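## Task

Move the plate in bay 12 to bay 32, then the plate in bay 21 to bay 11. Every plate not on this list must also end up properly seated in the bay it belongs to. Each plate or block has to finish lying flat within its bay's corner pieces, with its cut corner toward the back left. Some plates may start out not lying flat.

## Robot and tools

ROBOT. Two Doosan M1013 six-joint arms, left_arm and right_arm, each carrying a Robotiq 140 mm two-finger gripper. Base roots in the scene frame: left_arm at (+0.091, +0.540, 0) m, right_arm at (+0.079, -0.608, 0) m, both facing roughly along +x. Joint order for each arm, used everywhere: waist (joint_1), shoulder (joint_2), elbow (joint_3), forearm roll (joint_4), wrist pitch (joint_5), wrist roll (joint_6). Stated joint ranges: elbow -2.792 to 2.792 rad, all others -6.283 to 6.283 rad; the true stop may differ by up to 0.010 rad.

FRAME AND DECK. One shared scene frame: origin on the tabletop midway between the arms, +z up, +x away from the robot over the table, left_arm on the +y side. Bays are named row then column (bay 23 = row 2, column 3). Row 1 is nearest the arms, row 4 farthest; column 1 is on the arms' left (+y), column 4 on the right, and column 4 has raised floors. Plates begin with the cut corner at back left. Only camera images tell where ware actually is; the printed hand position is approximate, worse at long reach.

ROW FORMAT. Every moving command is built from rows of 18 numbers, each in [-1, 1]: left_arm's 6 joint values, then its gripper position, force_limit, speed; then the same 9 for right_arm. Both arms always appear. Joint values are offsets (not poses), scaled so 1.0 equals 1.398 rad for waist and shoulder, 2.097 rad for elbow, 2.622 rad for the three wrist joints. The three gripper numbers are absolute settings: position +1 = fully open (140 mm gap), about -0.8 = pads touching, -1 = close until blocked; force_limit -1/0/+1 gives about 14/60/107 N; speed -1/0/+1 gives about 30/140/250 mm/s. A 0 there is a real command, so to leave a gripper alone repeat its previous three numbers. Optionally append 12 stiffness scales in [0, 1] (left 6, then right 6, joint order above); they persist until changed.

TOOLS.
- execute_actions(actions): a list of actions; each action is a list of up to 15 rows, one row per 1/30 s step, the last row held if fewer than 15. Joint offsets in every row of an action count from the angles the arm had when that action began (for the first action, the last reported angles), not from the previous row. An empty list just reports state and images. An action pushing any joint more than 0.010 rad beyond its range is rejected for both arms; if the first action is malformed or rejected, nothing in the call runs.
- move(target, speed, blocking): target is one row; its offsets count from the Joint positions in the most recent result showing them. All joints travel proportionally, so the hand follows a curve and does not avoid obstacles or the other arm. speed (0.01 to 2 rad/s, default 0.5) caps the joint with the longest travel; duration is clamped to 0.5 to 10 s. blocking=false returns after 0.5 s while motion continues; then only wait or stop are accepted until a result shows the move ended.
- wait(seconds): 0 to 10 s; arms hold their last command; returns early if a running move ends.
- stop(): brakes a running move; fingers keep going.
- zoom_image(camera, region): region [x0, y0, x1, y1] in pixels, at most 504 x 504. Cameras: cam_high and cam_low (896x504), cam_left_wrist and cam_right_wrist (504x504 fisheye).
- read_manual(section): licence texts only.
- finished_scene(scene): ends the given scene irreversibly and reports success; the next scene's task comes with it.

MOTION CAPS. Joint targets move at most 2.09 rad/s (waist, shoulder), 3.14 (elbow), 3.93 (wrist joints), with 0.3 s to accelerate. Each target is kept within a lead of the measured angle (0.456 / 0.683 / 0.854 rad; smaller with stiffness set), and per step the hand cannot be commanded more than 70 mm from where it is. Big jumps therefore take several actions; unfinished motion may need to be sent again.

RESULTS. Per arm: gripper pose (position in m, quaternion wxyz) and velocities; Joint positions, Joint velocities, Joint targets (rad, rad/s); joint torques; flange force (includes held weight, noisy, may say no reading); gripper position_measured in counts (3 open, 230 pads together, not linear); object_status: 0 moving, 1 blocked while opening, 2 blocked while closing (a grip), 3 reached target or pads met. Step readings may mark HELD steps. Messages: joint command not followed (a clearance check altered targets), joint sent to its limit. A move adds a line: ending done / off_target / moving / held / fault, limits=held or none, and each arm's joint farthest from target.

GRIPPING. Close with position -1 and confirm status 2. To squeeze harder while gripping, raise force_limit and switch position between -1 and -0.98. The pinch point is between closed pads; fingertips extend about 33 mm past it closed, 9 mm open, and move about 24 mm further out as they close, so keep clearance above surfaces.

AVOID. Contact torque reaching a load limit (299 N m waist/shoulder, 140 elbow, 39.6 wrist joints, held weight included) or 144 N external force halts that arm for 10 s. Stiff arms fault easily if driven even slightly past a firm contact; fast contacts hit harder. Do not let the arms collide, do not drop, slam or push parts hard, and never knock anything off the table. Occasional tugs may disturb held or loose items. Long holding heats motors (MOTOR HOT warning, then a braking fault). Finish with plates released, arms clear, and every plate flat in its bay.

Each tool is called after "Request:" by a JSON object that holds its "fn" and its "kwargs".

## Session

Request:
{"fn": "execute_actions", "kwargs": {"actions": []}}

Scene clock: 0.00 s.
left_arm: end_effector_position=(+0.7405, +0.5200, +0.3214) position_measured=3 object_status=3 end_effector_quat_wxyz=(+0.001, +1.000, -0.015, -0.000) end_effector_velocity=(-0.000, +0.000, -0.000) end_effector_angular_velocity=(-0.001, +0.000, +0.001) | right_arm: end_effector_position=(+0.7161, -0.7332, +0.3207) position_measured=3 object_status=3 end_effector_quat_wxyz=(-0.001, +0.995, -0.097, -0.001) end_effector_velocity=(-0.001, -0.000, -0.001) end_effector_angular_velocity=(+0.000, +0.001, -0.000)
Joint names: [waist, shoulder, elbow, forearm roll, wrist pitch, wrist roll]
Joint positions: left_arm=[-0.054  0.164  1.605 -0.001  1.372  1.518] | right_arm=[-0.052  0.165  1.605  0.001  1.374  1.517]
Joint velocities: left_arm=[ 0.001 -0.     0.    -0.001 -0.    -0.   ] | right_arm=[-0.    -0.     0.001 -0.    -0.    -0.   ]
Joint torques (N m, as the joint torque sensors report them, + toward a larger angle): no reading
Flange force (N, the push that the arm receives, along the gripper's own x y z axes): no reading
Joint targets: left_arm=[-0.054 0.164 1.605 -0.001 1.372 1.518] | right_arm=[-0.052 0.165 1.605 0.001 1.374 1.517]
Joint stiffness scale: left_arm=[1. 1. 1. 1. 1. 1.] | right_arm=[1. 1. 1. 1. 1. 1.]

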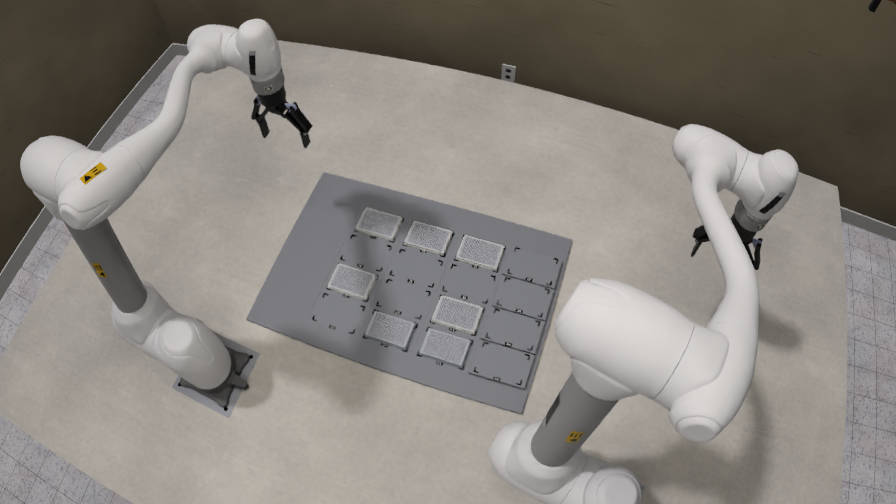

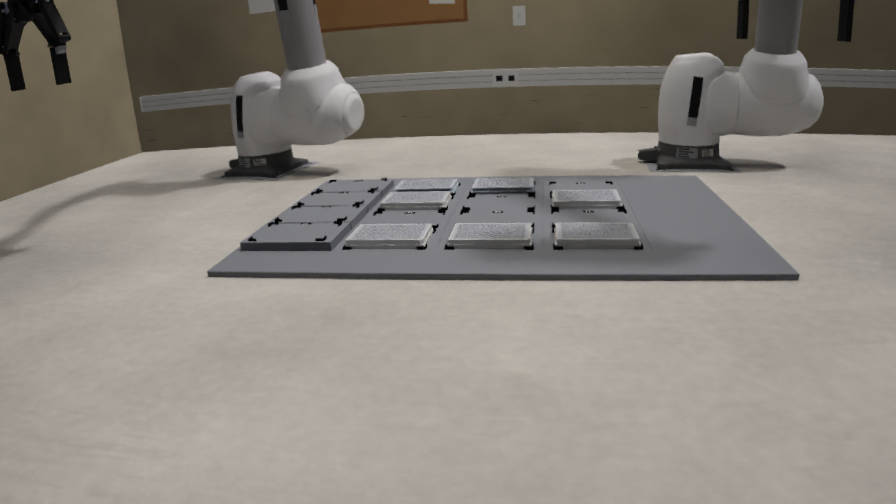

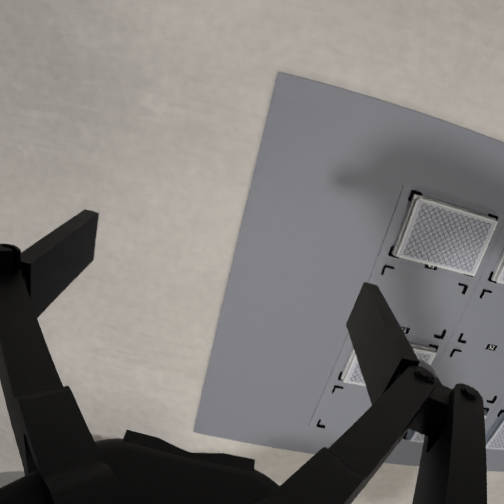

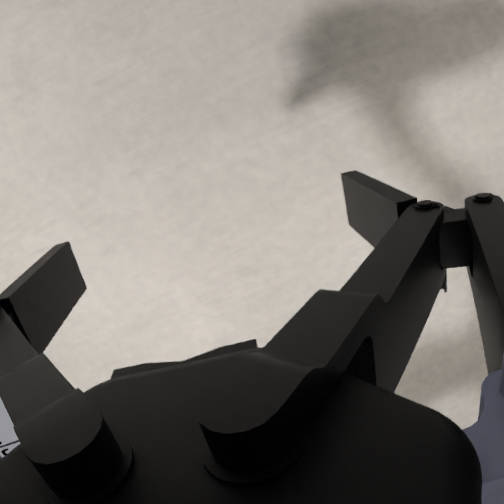

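Request:
{"fn": "zoom_image", "kwargs": {"camera": "cam_high", "region": [300, 190, 440, 360]}}

Request:
{"fn": "zoom_image", "kwargs": {"camera": "cam_high", "region": [390, 210, 530, 380]}}

Request:
{"fn": "zoom_image", "kwargs": {"camera": "cam_low", "region": [330, 170, 500, 260]}}

Request:
{"fn": "zoom_image", "kwargs": {"camera": "cam_low", "region": [480, 170, 650, 260]}}

Region (300, 190, 440, 360) of cam_high's 896x504 image, scaled by 2.965, with more detail than that image has; it fills the left 415 columns of this view, and the rest is white.

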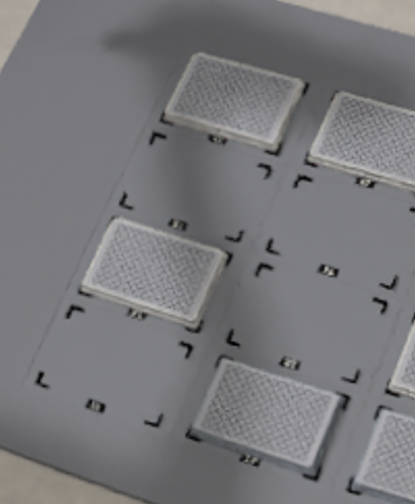

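Region (390, 210, 530, 380) of cam_high's 896x504 image, scaled by 2.965, with more detail than that image has; it fills the left 415 columns of this view, and the rest is white.

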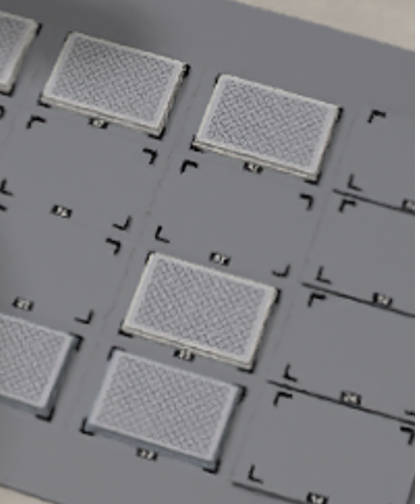

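Region (330, 170, 500, 260) of cam_low's 896x504 image, scaled by 2.965, with more detail than that image has; it fills the top 267 rows of this view, and the rest is white.

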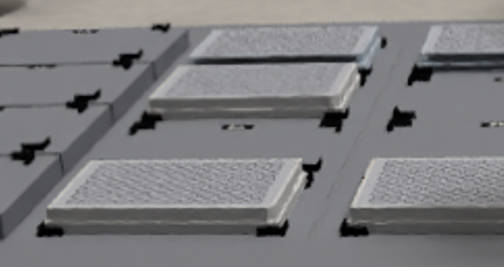

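Region (480, 170, 650, 260) of cam_low's 896x504 image, scaled by 2.965, with more detail than that image has; it fills the top 267 rows of this view, and the rest is white.

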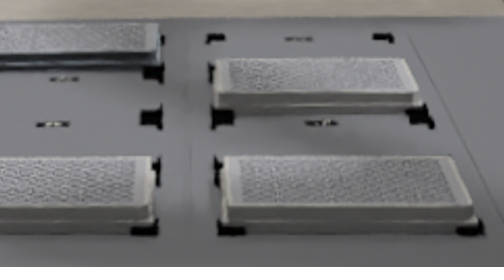

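Request:
{"fn": "move", "kwargs": {"target": [-0.545,0.0562,-0.0446,0,0.006,0.2985,0.44,-0.5,0,0,0,0,0,0,0,1,0,0], "speed": 0.7}}

Request:
{"fn": "zoom_image", "kwargs": {"camera": "cam_left_wrist", "region": [40, 0, 290, 250]}}

Request:
{"fn": "zoom_image", "kwargs": {"camera": "cam_left_wrist", "region": [250, 0, 500, 250]}}

Scene clock: 29.33 s.
left_arm: end_effector_position=(+0.5802, +0.0422, +0.3200) position_measured=73 object_status=3 end_effector_quat_wxyz=(+0.001, +0.709, -0.705, +0.001) end_effector_velocity=(-0.001, -0.001, +0.000) end_effector_angular_velocity=(-0.001, +0.001, -0.004) | right_arm: end_effector_position=(+0.7161, -0.7332, +0.3207) position_measured=3 object_status=3 end_effector_quat_wxyz=(-0.001, +0.995, -0.097, -0.001) end_effector_velocity=(+0.001, -0.000, +0.000) end_effector_angular_velocity=(-0.001, -0.000, +0.001)
Joint names: [waist, shoulder, elbow, forearm roll, wrist pitch, wrist roll]
Joint positions: left_arm=[-0.813  0.239  1.516 -0.001  1.384  2.294] | right_arm=[-0.052  0.165  1.605  0.001  1.374  1.517]
Joint velocities: left_arm=[-0.002  0.    -0.    -0.001  0.     0.002] | right_arm=[ 0.     0.001 -0.001 -0.001 -0.    -0.   ]
Joint torques (N m, as the joint torque sensors report them, + toward a larger angle): left_arm=[  6.15 -69.55 -43.64   4.59   0.57   0.45] | right_arm=[ -2.16 -55.52 -42.87   4.51  -0.2   -0.2 ]
Flange force (N, the push that the arm receives, along the gripper's own x y z axes): left_arm=[6.9 6.4 6.1] | right_arm=[-7.3 -3.7 1.5]
Joint targets: left_arm=[-0.816 0.243 1.512 -0.001 1.388 2.301] | right_arm=[-0.052 0.165 1.605 0.001 1.374 1.517]
Joint stiffness scale: left_arm=[1. 1. 1. 1. 1. 1.] | right_arm=[1. 1. 1. 1. 1. 1.]
move: done; limits=none; left_arm: farthest joint: the wrist roll, 0.006 radians from its target (0.782 radians at the start); right_arm: farthest joint: the waist, 0.000 radians from its target (0.000 radians at the start)
camera_calibration (this result's frames):
cam_left_wrist: T_world_to_cam=[[-0.956514, -0.286801, -0.0531682, 0.571436], [-0.28628, 0.888115, 0.359576, 0.0321678], [-0.0559075, 0.359161, -0.9316, 0.506073], [0, 0, 0, 1]] pos_world=[0.584088, -0.0464418, 0.490273]
cam_right_wrist: T_world_to_cam=[[-0.390372, -0.91957, 0.0447411, -0.42254], [-0.860369, 0.381674, 0.337773, 0.780698], [-0.327683, 0.0933633, -0.940164, 0.788328], [0, 0, 0, 1]] pos_world=[0.765061, -0.760128, 0.496363]

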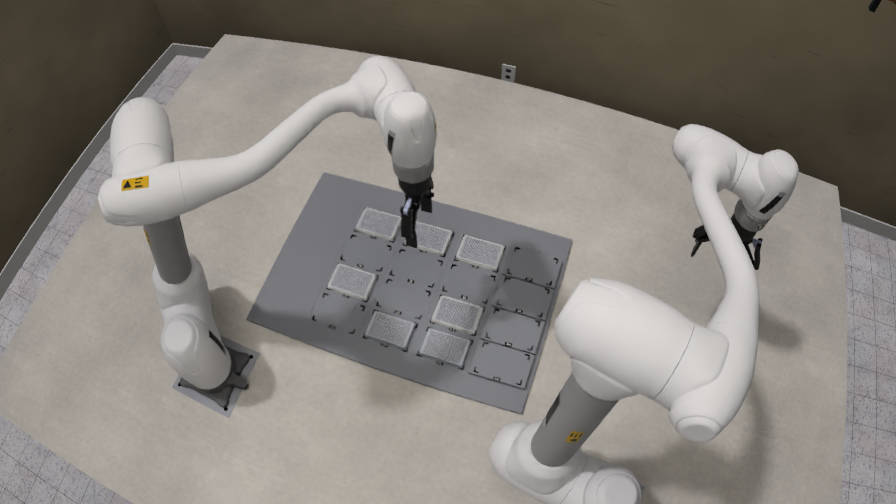

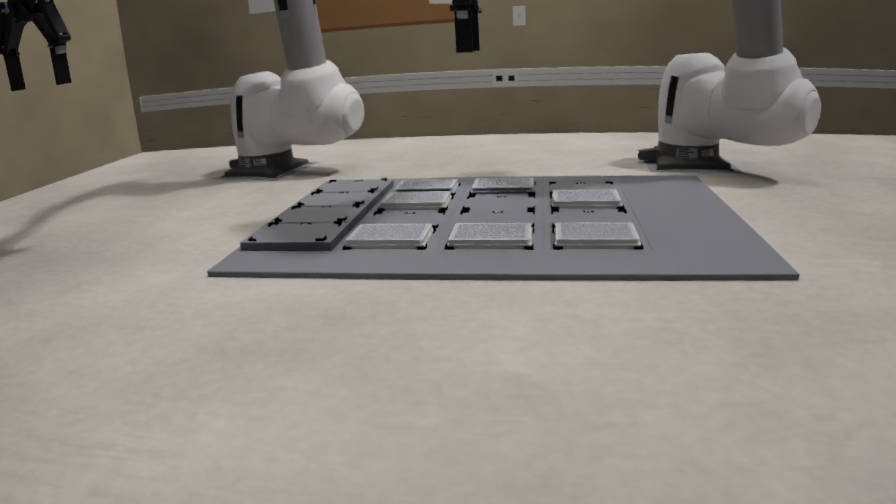

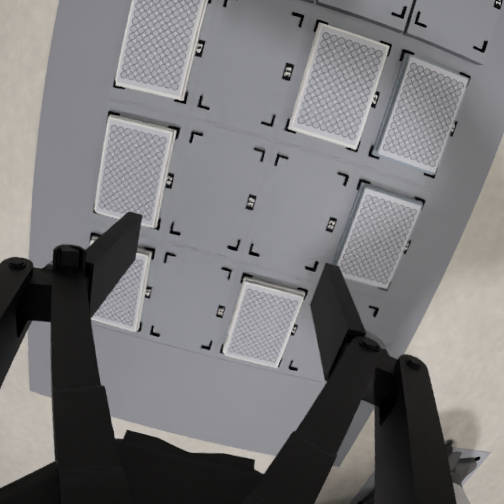

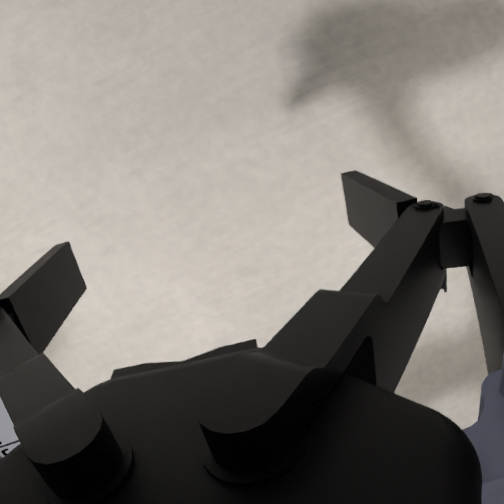

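Region (40, 0, 290, 250) of cam_left_wrist's 504x504 image, scaled by 2.016, with more detail than that image has.

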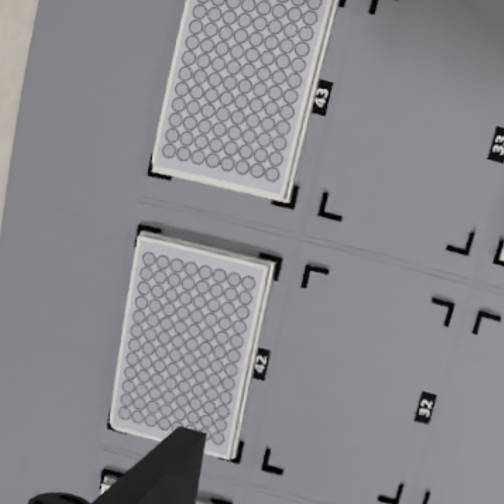

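Region (250, 0, 500, 250) of cam_left_wrist's 504x504 image, scaled by 2.016, with more detail than that image has.

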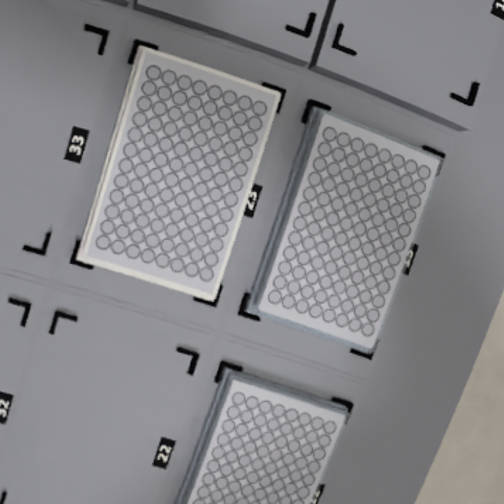

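Request:
{"fn": "zoom_image", "kwargs": {"camera": "cam_left_wrist", "region": [80, 60, 210, 240]}}

Request:
{"fn": "zoom_image", "kwargs": {"camera": "cam_left_wrist", "region": [275, 10, 405, 160]}}

Request:
{"fn": "zoom_image", "kwargs": {"camera": "cam_left_wrist", "region": [355, 40, 485, 190]}}

Request:
{"fn": "zoom_image", "kwargs": {"camera": "cam_left_wrist", "region": [320, 170, 440, 300]}}

Request:
{"fn": "zoom_image", "kwargs": {"camera": "cam_left_wrist", "region": [80, 230, 320, 380]}}

Region (80, 60, 210, 240) of cam_left_wrist's 504x504 image, scaled by 2.800, with more detail than that image has.

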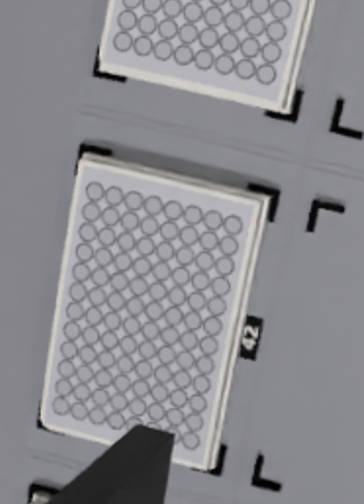

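Region (275, 10, 405, 160) of cam_left_wrist's 504x504 image, scaled by 3.360, with more detail than that image has; it fills the left 437 columns of this view, and the rest is white.

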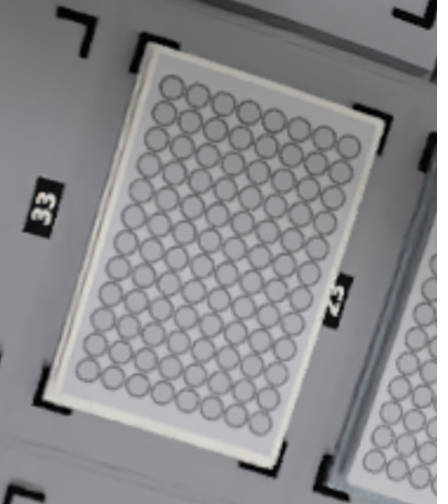

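Region (355, 40, 485, 190) of cam_left_wrist's 504x504 image, scaled by 3.360, with more detail than that image has; it fills the left 437 columns of this view, and the rest is white.

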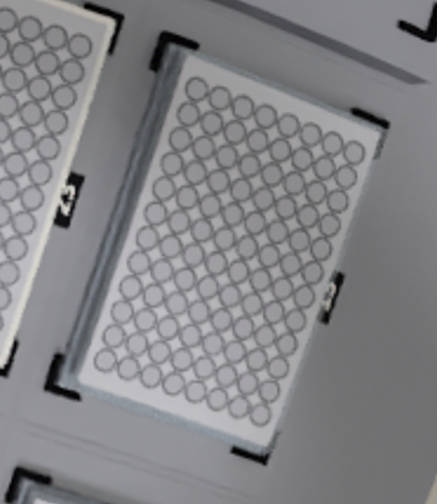

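Region (320, 170, 440, 300) of cam_left_wrist's 504x504 image, scaled by 3.877, with more detail than that image has; it fills the left 465 columns of this view, and the rest is white.

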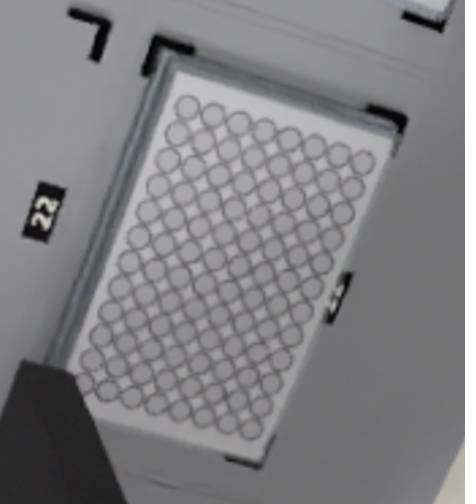

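Region (80, 230, 320, 380) of cam_left_wrist's 504x504 image, scaled by 2.100, with more detail than that image has; it fills the top 315 rows of this view, and the rest is white.

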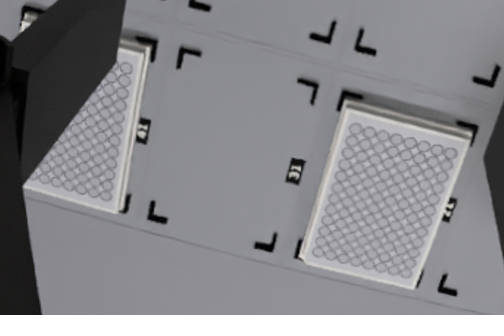

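Request:
{"fn": "zoom_image", "kwargs": {"camera": "cam_left_wrist", "region": [85, 225, 185, 345]}}

Request:
{"fn": "zoom_image", "kwargs": {"camera": "cam_left_wrist", "region": [210, 265, 320, 380]}}

Request:
{"fn": "zoom_image", "kwargs": {"camera": "cam_high", "region": [345, 200, 415, 250]}}

Request:
{"fn": "zoom_image", "kwargs": {"camera": "cam_high", "region": [445, 228, 515, 278]}}

Region (85, 225, 185, 345) of cam_left_wrist's 504x504 image, scaled by 4.200, with more detail than that image has.

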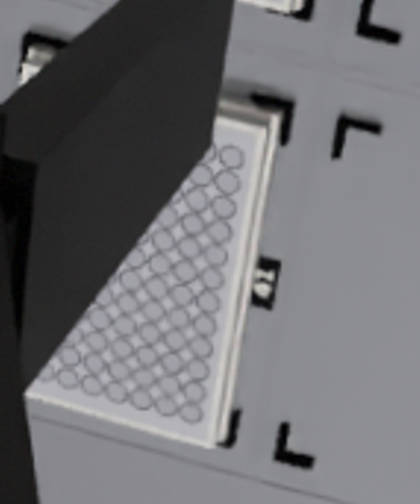

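Region (210, 265, 320, 380) of cam_left_wrist's 504x504 image, scaled by 4.383, with more detail than that image has; it fills the left 482 columns of this view, and the rest is white.

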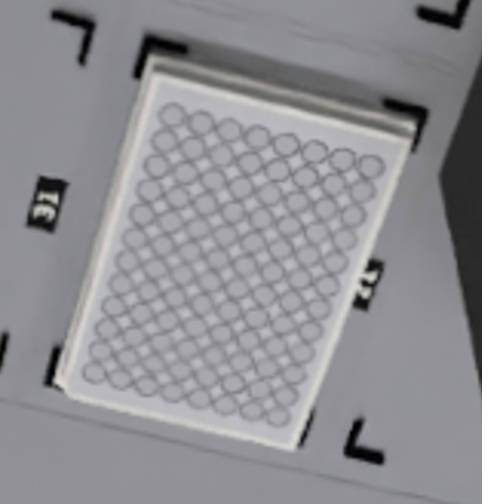

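Region (345, 200, 415, 250) of cam_high's 896x504 image, scaled by 7.200, with more detail than that image has; it fills the top 360 rows of this view, and the rest is white.

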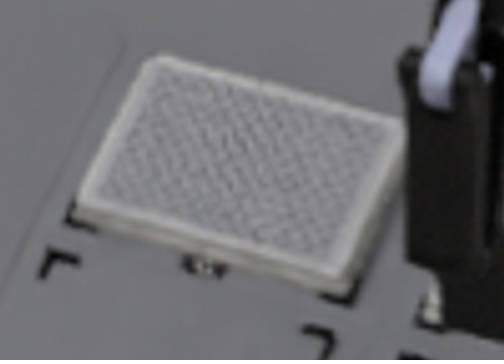

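Region (445, 228, 515, 278) of cam_high's 896x504 image, scaled by 7.200, with more detail than that image has; it fills the top 360 rows of this view, and the rest is white.

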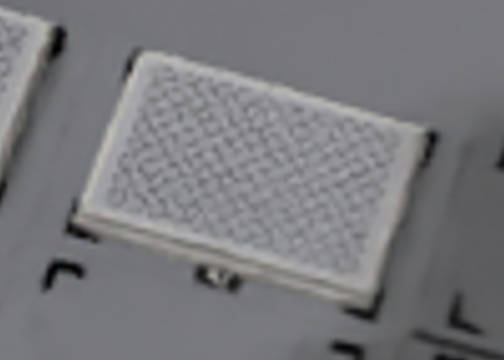

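Request:
{"fn": "move", "kwargs": {"target": [-0.14546,-0.0153,0.27117,0,-0.20912,-0.07485,0.44,-0.5,0,0,0,0,0,0,0,1,0,0], "speed": 0.5}}

Request:
{"fn": "zoom_image", "kwargs": {"camera": "cam_left_wrist", "region": [130, 110, 370, 380]}}

Scene clock: 94.10 s.
left_arm: end_effector_position=(+0.3981, +0.0798, +0.0518) position_measured=73 object_status=3 end_effector_quat_wxyz=(+0.000, +0.705, -0.709, -0.000) end_effector_velocity=(-0.000, -0.000, -0.000) end_effector_angular_velocity=(-0.002, -0.000, +0.002) | right_arm: end_effector_position=(+0.7161, -0.7332, +0.3207) position_measured=3 object_status=3 end_effector_quat_wxyz=(-0.001, +0.995, -0.097, -0.001) end_effector_velocity=(-0.000, +0.000, -0.000) end_effector_angular_velocity=(-0.001, +0.001, +0.001)
Joint names: [waist, shoulder, elbow, forearm roll, wrist pitch, wrist roll]
Joint positions: left_arm=[-1.014  0.221  2.08  -0.001  0.84   2.104] | right_arm=[-0.052  0.165  1.605  0.001  1.374  1.517]
Joint velocities: left_arm=[-0.    -0.     0.001 -0.001 -0.003 -0.001] | right_arm=[ 0.001 -0.     0.001 -0.001 -0.    -0.   ]
Joint torques (N m, as the joint torque sensors report them, + toward a larger angle): left_arm=[  6.62 -55.84 -32.33   3.41   0.19   0.13] | right_arm=[ -1.82 -54.35 -42.48   4.57  -0.15  -0.11]
Flange force (N, the push that the arm receives, along the gripper's own x y z axes): left_arm=[6.3 10.0 3.9] | right_arm=[-8.7 -3.1 1.0]
Joint targets: left_arm=[-1.017 0.218 2.085 -0.001 0.836 2.098] | right_arm=[-0.052 0.165 1.605 0.001 1.374 1.517]
Joint stiffness scale: left_arm=[1. 1. 1. 1. 1. 1.] | right_arm=[1. 1. 1. 1. 1. 1.]
move: done; limits=none; left_arm: farthest joint: the wrist roll, 0.007 radians from its target (0.197 radians at the start); right_arm: farthest joint: the waist, 0.000 radians from its target (0.000 radians at the start)
camera_calibration (this result's frames):
cam_left_wrist: T_world_to_cam=[[-0.959527, -0.276747, -0.0521509, 0.394194], [-0.276424, 0.89014, 0.362272, 0.0388823], [-0.0538359, 0.362025, -0.930612, 0.231354], [0, 0, 0, 1]] pos_world=[0.401443, -0.00927475, 0.221773]
cam_right_wrist: T_world_to_cam=[[-0.390372, -0.91957, 0.044741, -0.42254], [-0.860369, 0.381674, 0.337773, 0.780698], [-0.327683, 0.0933635, -0.940163, 0.788328], [0, 0, 0, 1]] pos_world=[0.765061, -0.760128, 0.496363]

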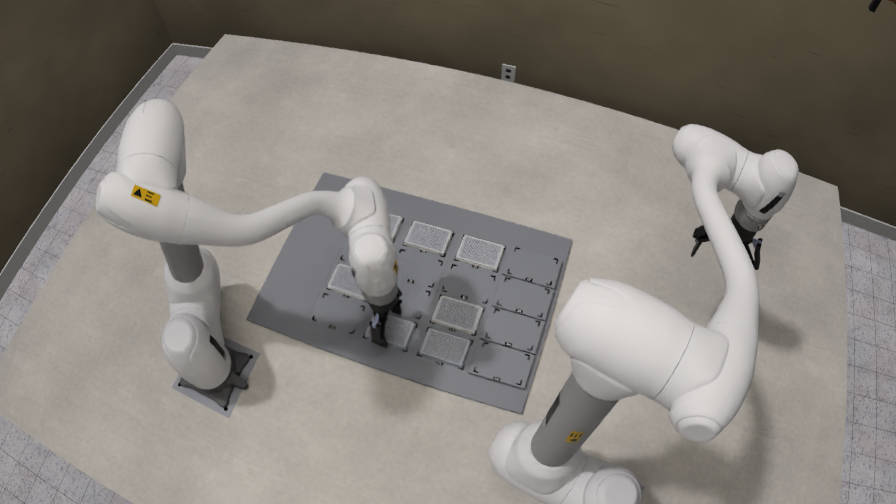

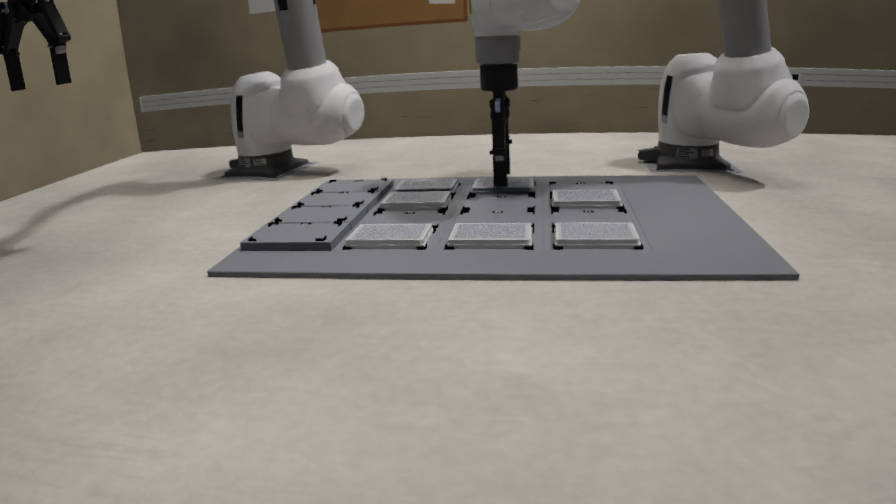

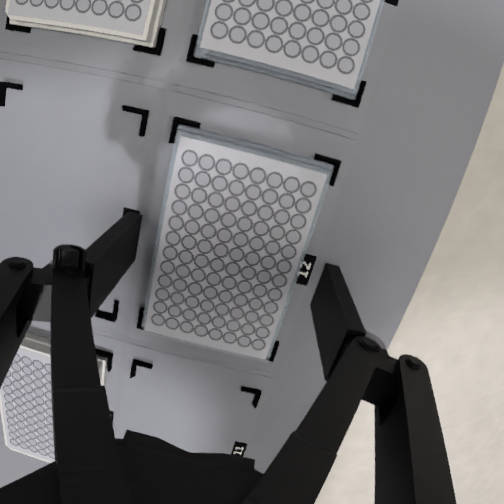

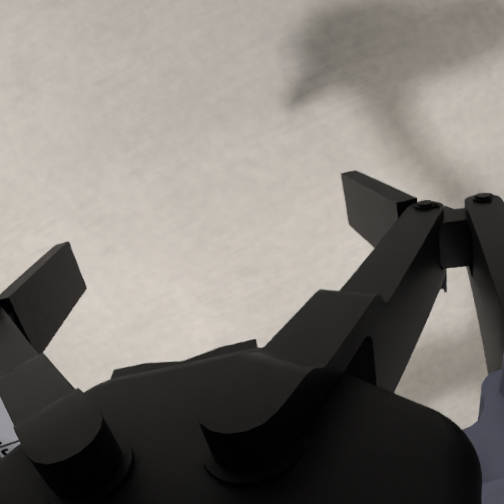

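Region (130, 110, 370, 380) of cam_left_wrist's 504x504 image, scaled by 1.867, with more detail than that image has.

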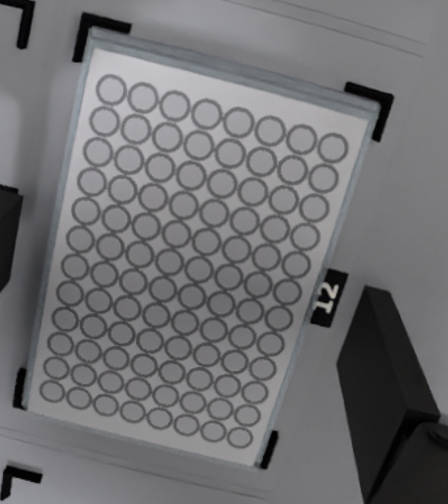

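Request:
{"fn": "execute_actions", "kwargs": {"actions": [[[0.0004,0.0017,0.0008,0,-0.0015,0,0.44,-0.5,0,0,0,0,0,0,0,1,0,0],[0.0008,0.0035,0.0016,0,-0.003,0,0.44,-0.5,0,0,0,0,0,0,0,1,0,0],[0.0013,0.0052,0.0025,0,-0.0045,0,0.44,-0.5,0,0,0,0,0,0,0,1,0,0],[0.0017,0.007,0.0033,0,-0.0059,0,0.44,-0.5,0,0,0,0,0,0,0,1,0,0],[0.0021,0.0088,0.0041,0,-0.0074,0,0.44,-0.5,0,0,0,0,0,0,0,1,0,0],[0.0026,0.0105,0.005,0,-0.0089,0,0.44,-0.5,0,0,0,0,0,0,0,1,0,0],[0.003,0.0122,0.0058,0,-0.0104,0,0.44,-0.5,0,0,0,0,0,0,0,1,0,0],[0.0034,0.014,0.0066,0,-0.01187,0,0.44,-0.5,0,0,0,0,0,0,0,1,0,0]]]}}

Request:
{"fn": "wait", "kwargs": {"seconds": 0.3}}

Scene clock: 119.23 s.
left_arm: end_effector_position=(+0.3993, +0.0803, +0.0395) position_measured=73 object_status=3 end_effector_quat_wxyz=(+0.000, +0.706, -0.708, +0.000) end_effector_velocity=(+0.000, -0.000, -0.006) end_effector_angular_velocity=(-0.001, -0.000, +0.001) | right_arm: end_effector_position=(+0.7161, -0.7332, +0.3207) position_measured=3 object_status=3 end_effector_quat_wxyz=(-0.001, +0.995, -0.097, -0.001) end_effector_velocity=(-0.000, +0.000, -0.000) end_effector_angular_velocity=(-0.001, +0.001, +0.001)
Joint names: [waist, shoulder, elbow, forearm roll, wrist pitch, wrist roll]
Joint positions: left_arm=[-1.012  0.237  2.09  -0.001  0.814  2.104] | right_arm=[-0.052  0.165  1.605  0.001  1.374  1.517]
Joint velocities: left_arm=[ 0.     0.007  0.004 -0.001 -0.013 -0.   ] | right_arm=[ 0.    -0.     0.001 -0.001  0.    -0.   ]
Joint torques (N m, as the joint torque sensors report them, + toward a larger angle): left_arm=[  6.84 -57.16 -32.89   3.3    0.37   0.16] | right_arm=[ -3.13 -54.23 -42.38   4.52  -0.23   0.07]
Flange force (N, the push that the arm receives, along the gripper's own x y z axes): left_arm=[5.1 12.0 5.0] | right_arm=[-8.2 -4.9 0.6]
Joint targets: left_arm=[-1.009 0.241 2.094 -0.001 0.809 2.104] | right_arm=[-0.052 0.165 1.605 0.001 1.374 1.517]
Joint stiffness scale: left_arm=[1. 1. 1. 1. 1. 1.] | right_arm=[1. 1. 1. 1. 1. 1.]
Step readings (joint positions):
0: left_arm=[-1.014 0.221 2.081 -0.001 0.840 2.104] | right_arm=[-0.052 0.165 1.605 0.001 1.374 1.517]
1: left_arm=[-1.014 0.221 2.081 -0.001 0.840 2.104] | right_arm=[-0.052 0.165 1.605 0.001 1.374 1.517]
2: left_arm=[-1.014 0.221 2.081 -0.001 0.839 2.104] | right_arm=[-0.052 0.165 1.605 0.001 1.374 1.517]
4: left_arm=[-1.014 0.222 2.081 -0.001 0.836 2.104] | right_arm=[-0.052 0.165 1.605 0.001 1.374 1.517]
8: left_arm=[-1.013 0.230 2.085 -0.001 0.825 2.104] | right_arm=[-0.052 0.165 1.605 0.001 1.374 1.517]
15: Joint positions above
camera_calibration (this result's frames):
cam_left_wrist: T_world_to_cam=[[-0.958853, -0.279024, -0.052413, 0.394704], [-0.278684, 0.889804, 0.361363, 0.0442003], [-0.0541917, 0.3611, -0.930951, 0.220059], [0, 0, 0, 1]] pos_world=[0.402706, -0.00866089, 0.209579]
cam_right_wrist: T_world_to_cam=[[-0.390372, -0.91957, 0.0447411, -0.42254], [-0.860369, 0.381674, 0.337773, 0.780698], [-0.327682, 0.0933631, -0.940164, 0.788328], [0, 0, 0, 1]] pos_world=[0.765061, -0.760128, 0.496363]

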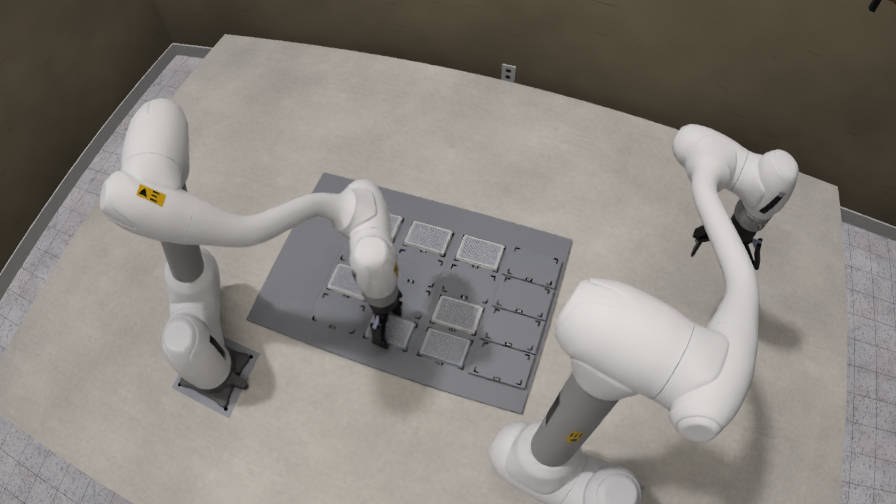

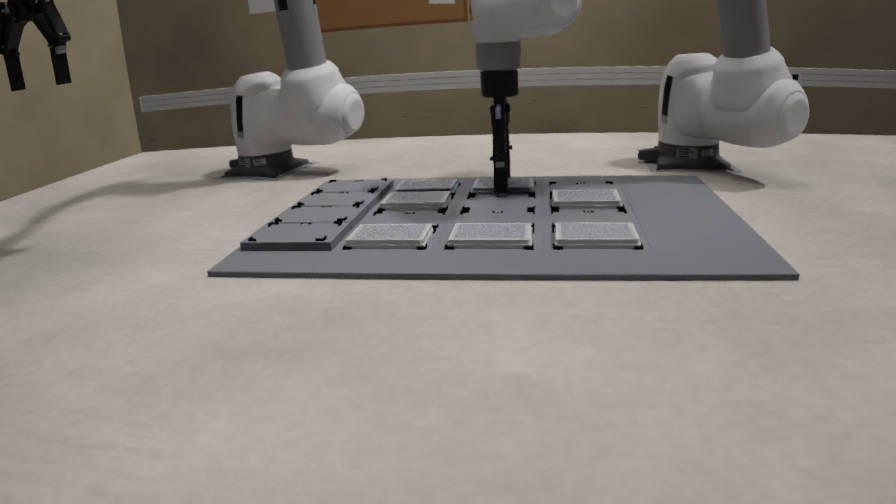

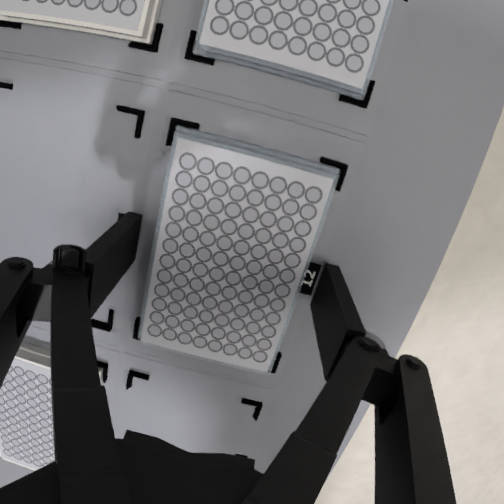

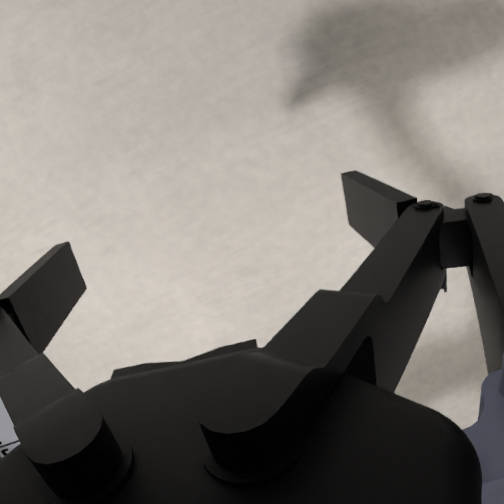

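Scene clock: 119.53 s.
left_arm: end_effector_position=(+0.3994, +0.0802, +0.0390) position_measured=73 object_status=3 end_effector_quat_wxyz=(+0.001, +0.706, -0.708, +0.001) end_effector_velocity=(-0.000, +0.000, -0.000) end_effector_angular_velocity=(+0.000, +0.000, -0.000) | right_arm: end_effector_position=(+0.7161, -0.7332, +0.3207) position_measured=3 object_status=3 end_effector_quat_wxyz=(-0.001, +0.995, -0.097, -0.001) end_effector_velocity=(-0.000, +0.000, -0.001) end_effector_angular_velocity=(+0.001, +0.002, -0.001)
Joint names: [waist, shoulder, elbow, forearm roll, wrist pitch, wrist roll]
Joint positions: left_arm=[-1.012  0.237  2.09  -0.001  0.813  2.104] | right_arm=[-0.052  0.165  1.605  0.001  1.374  1.517]
Joint velocities: left_arm=[-0.     0.     0.001 -0.    -0.001 -0.   ] | right_arm=[-0.     0.001  0.001  0.001  0.     0.   ]
Joint torques (N m, as the joint torque sensors report them, + toward a larger angle): left_arm=[  5.83 -56.29 -32.82   3.36   0.67   0.28] | right_arm=[ -3.72 -54.56 -42.72   4.57  -0.21  -0.12]
Flange force (N, the push that the arm receives, along the gripper's own x y z axes): left_arm=[3.1 10.9 5.3] | right_arm=[-8.3 -5.9 1.8]
Joint targets: left_arm=[-1.009 0.241 2.094 -0.001 0.809 2.104] | right_arm=[-0.052 0.165 1.605 0.001 1.374 1.517]
Joint stiffness scale: left_arm=[1. 1. 1. 1. 1. 1.] | right_arm=[1. 1. 1. 1. 1. 1.]
wait: 0.30 s; at rest by 0.17 s
camera_calibration (this result's frames):
cam_left_wrist: T_world_to_cam=[[-0.958794, -0.279209, -0.0524961, 0.394791], [-0.278904, 0.88986, 0.361057, 0.0445433], [-0.0540963, 0.360821, -0.931065, 0.219602], [0, 0, 0, 1]] pos_world=[0.402826, -0.00864511, 0.209106]
cam_right_wrist: T_world_to_cam=[[-0.390372, -0.91957, 0.0447412, -0.42254], [-0.860369, 0.381674, 0.337773, 0.780698], [-0.327683, 0.0933632, -0.940164, 0.788328], [0, 0, 0, 1]] pos_world=[0.765061, -0.760128, 0.496363]

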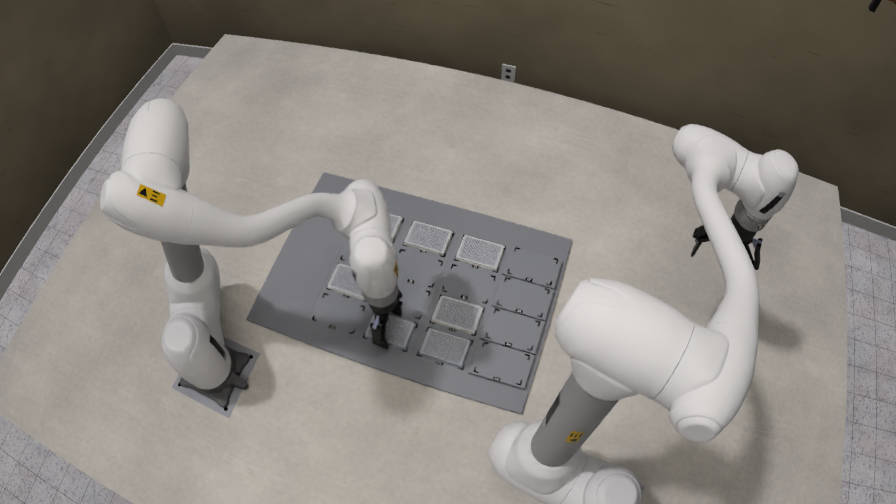

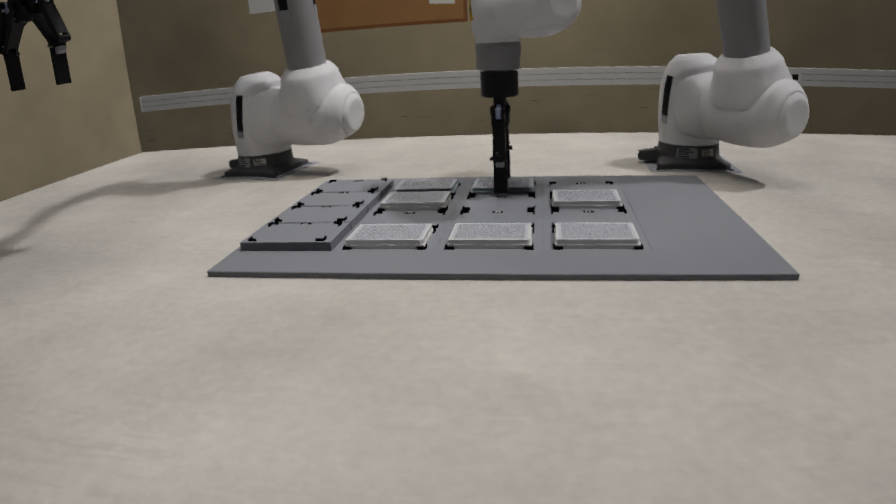

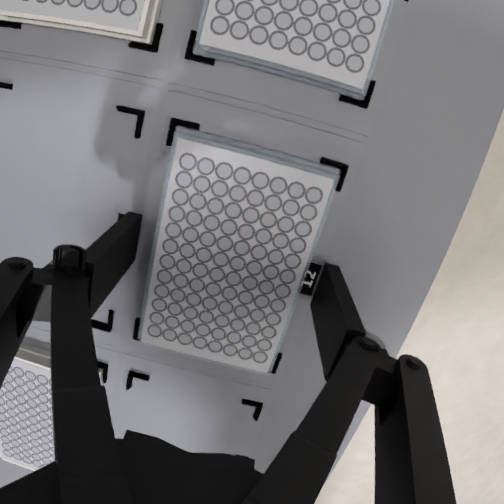

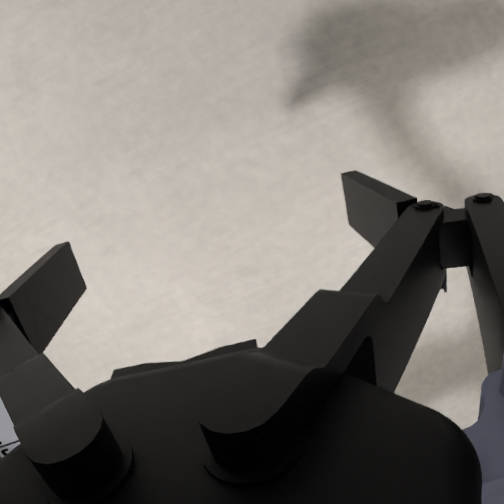

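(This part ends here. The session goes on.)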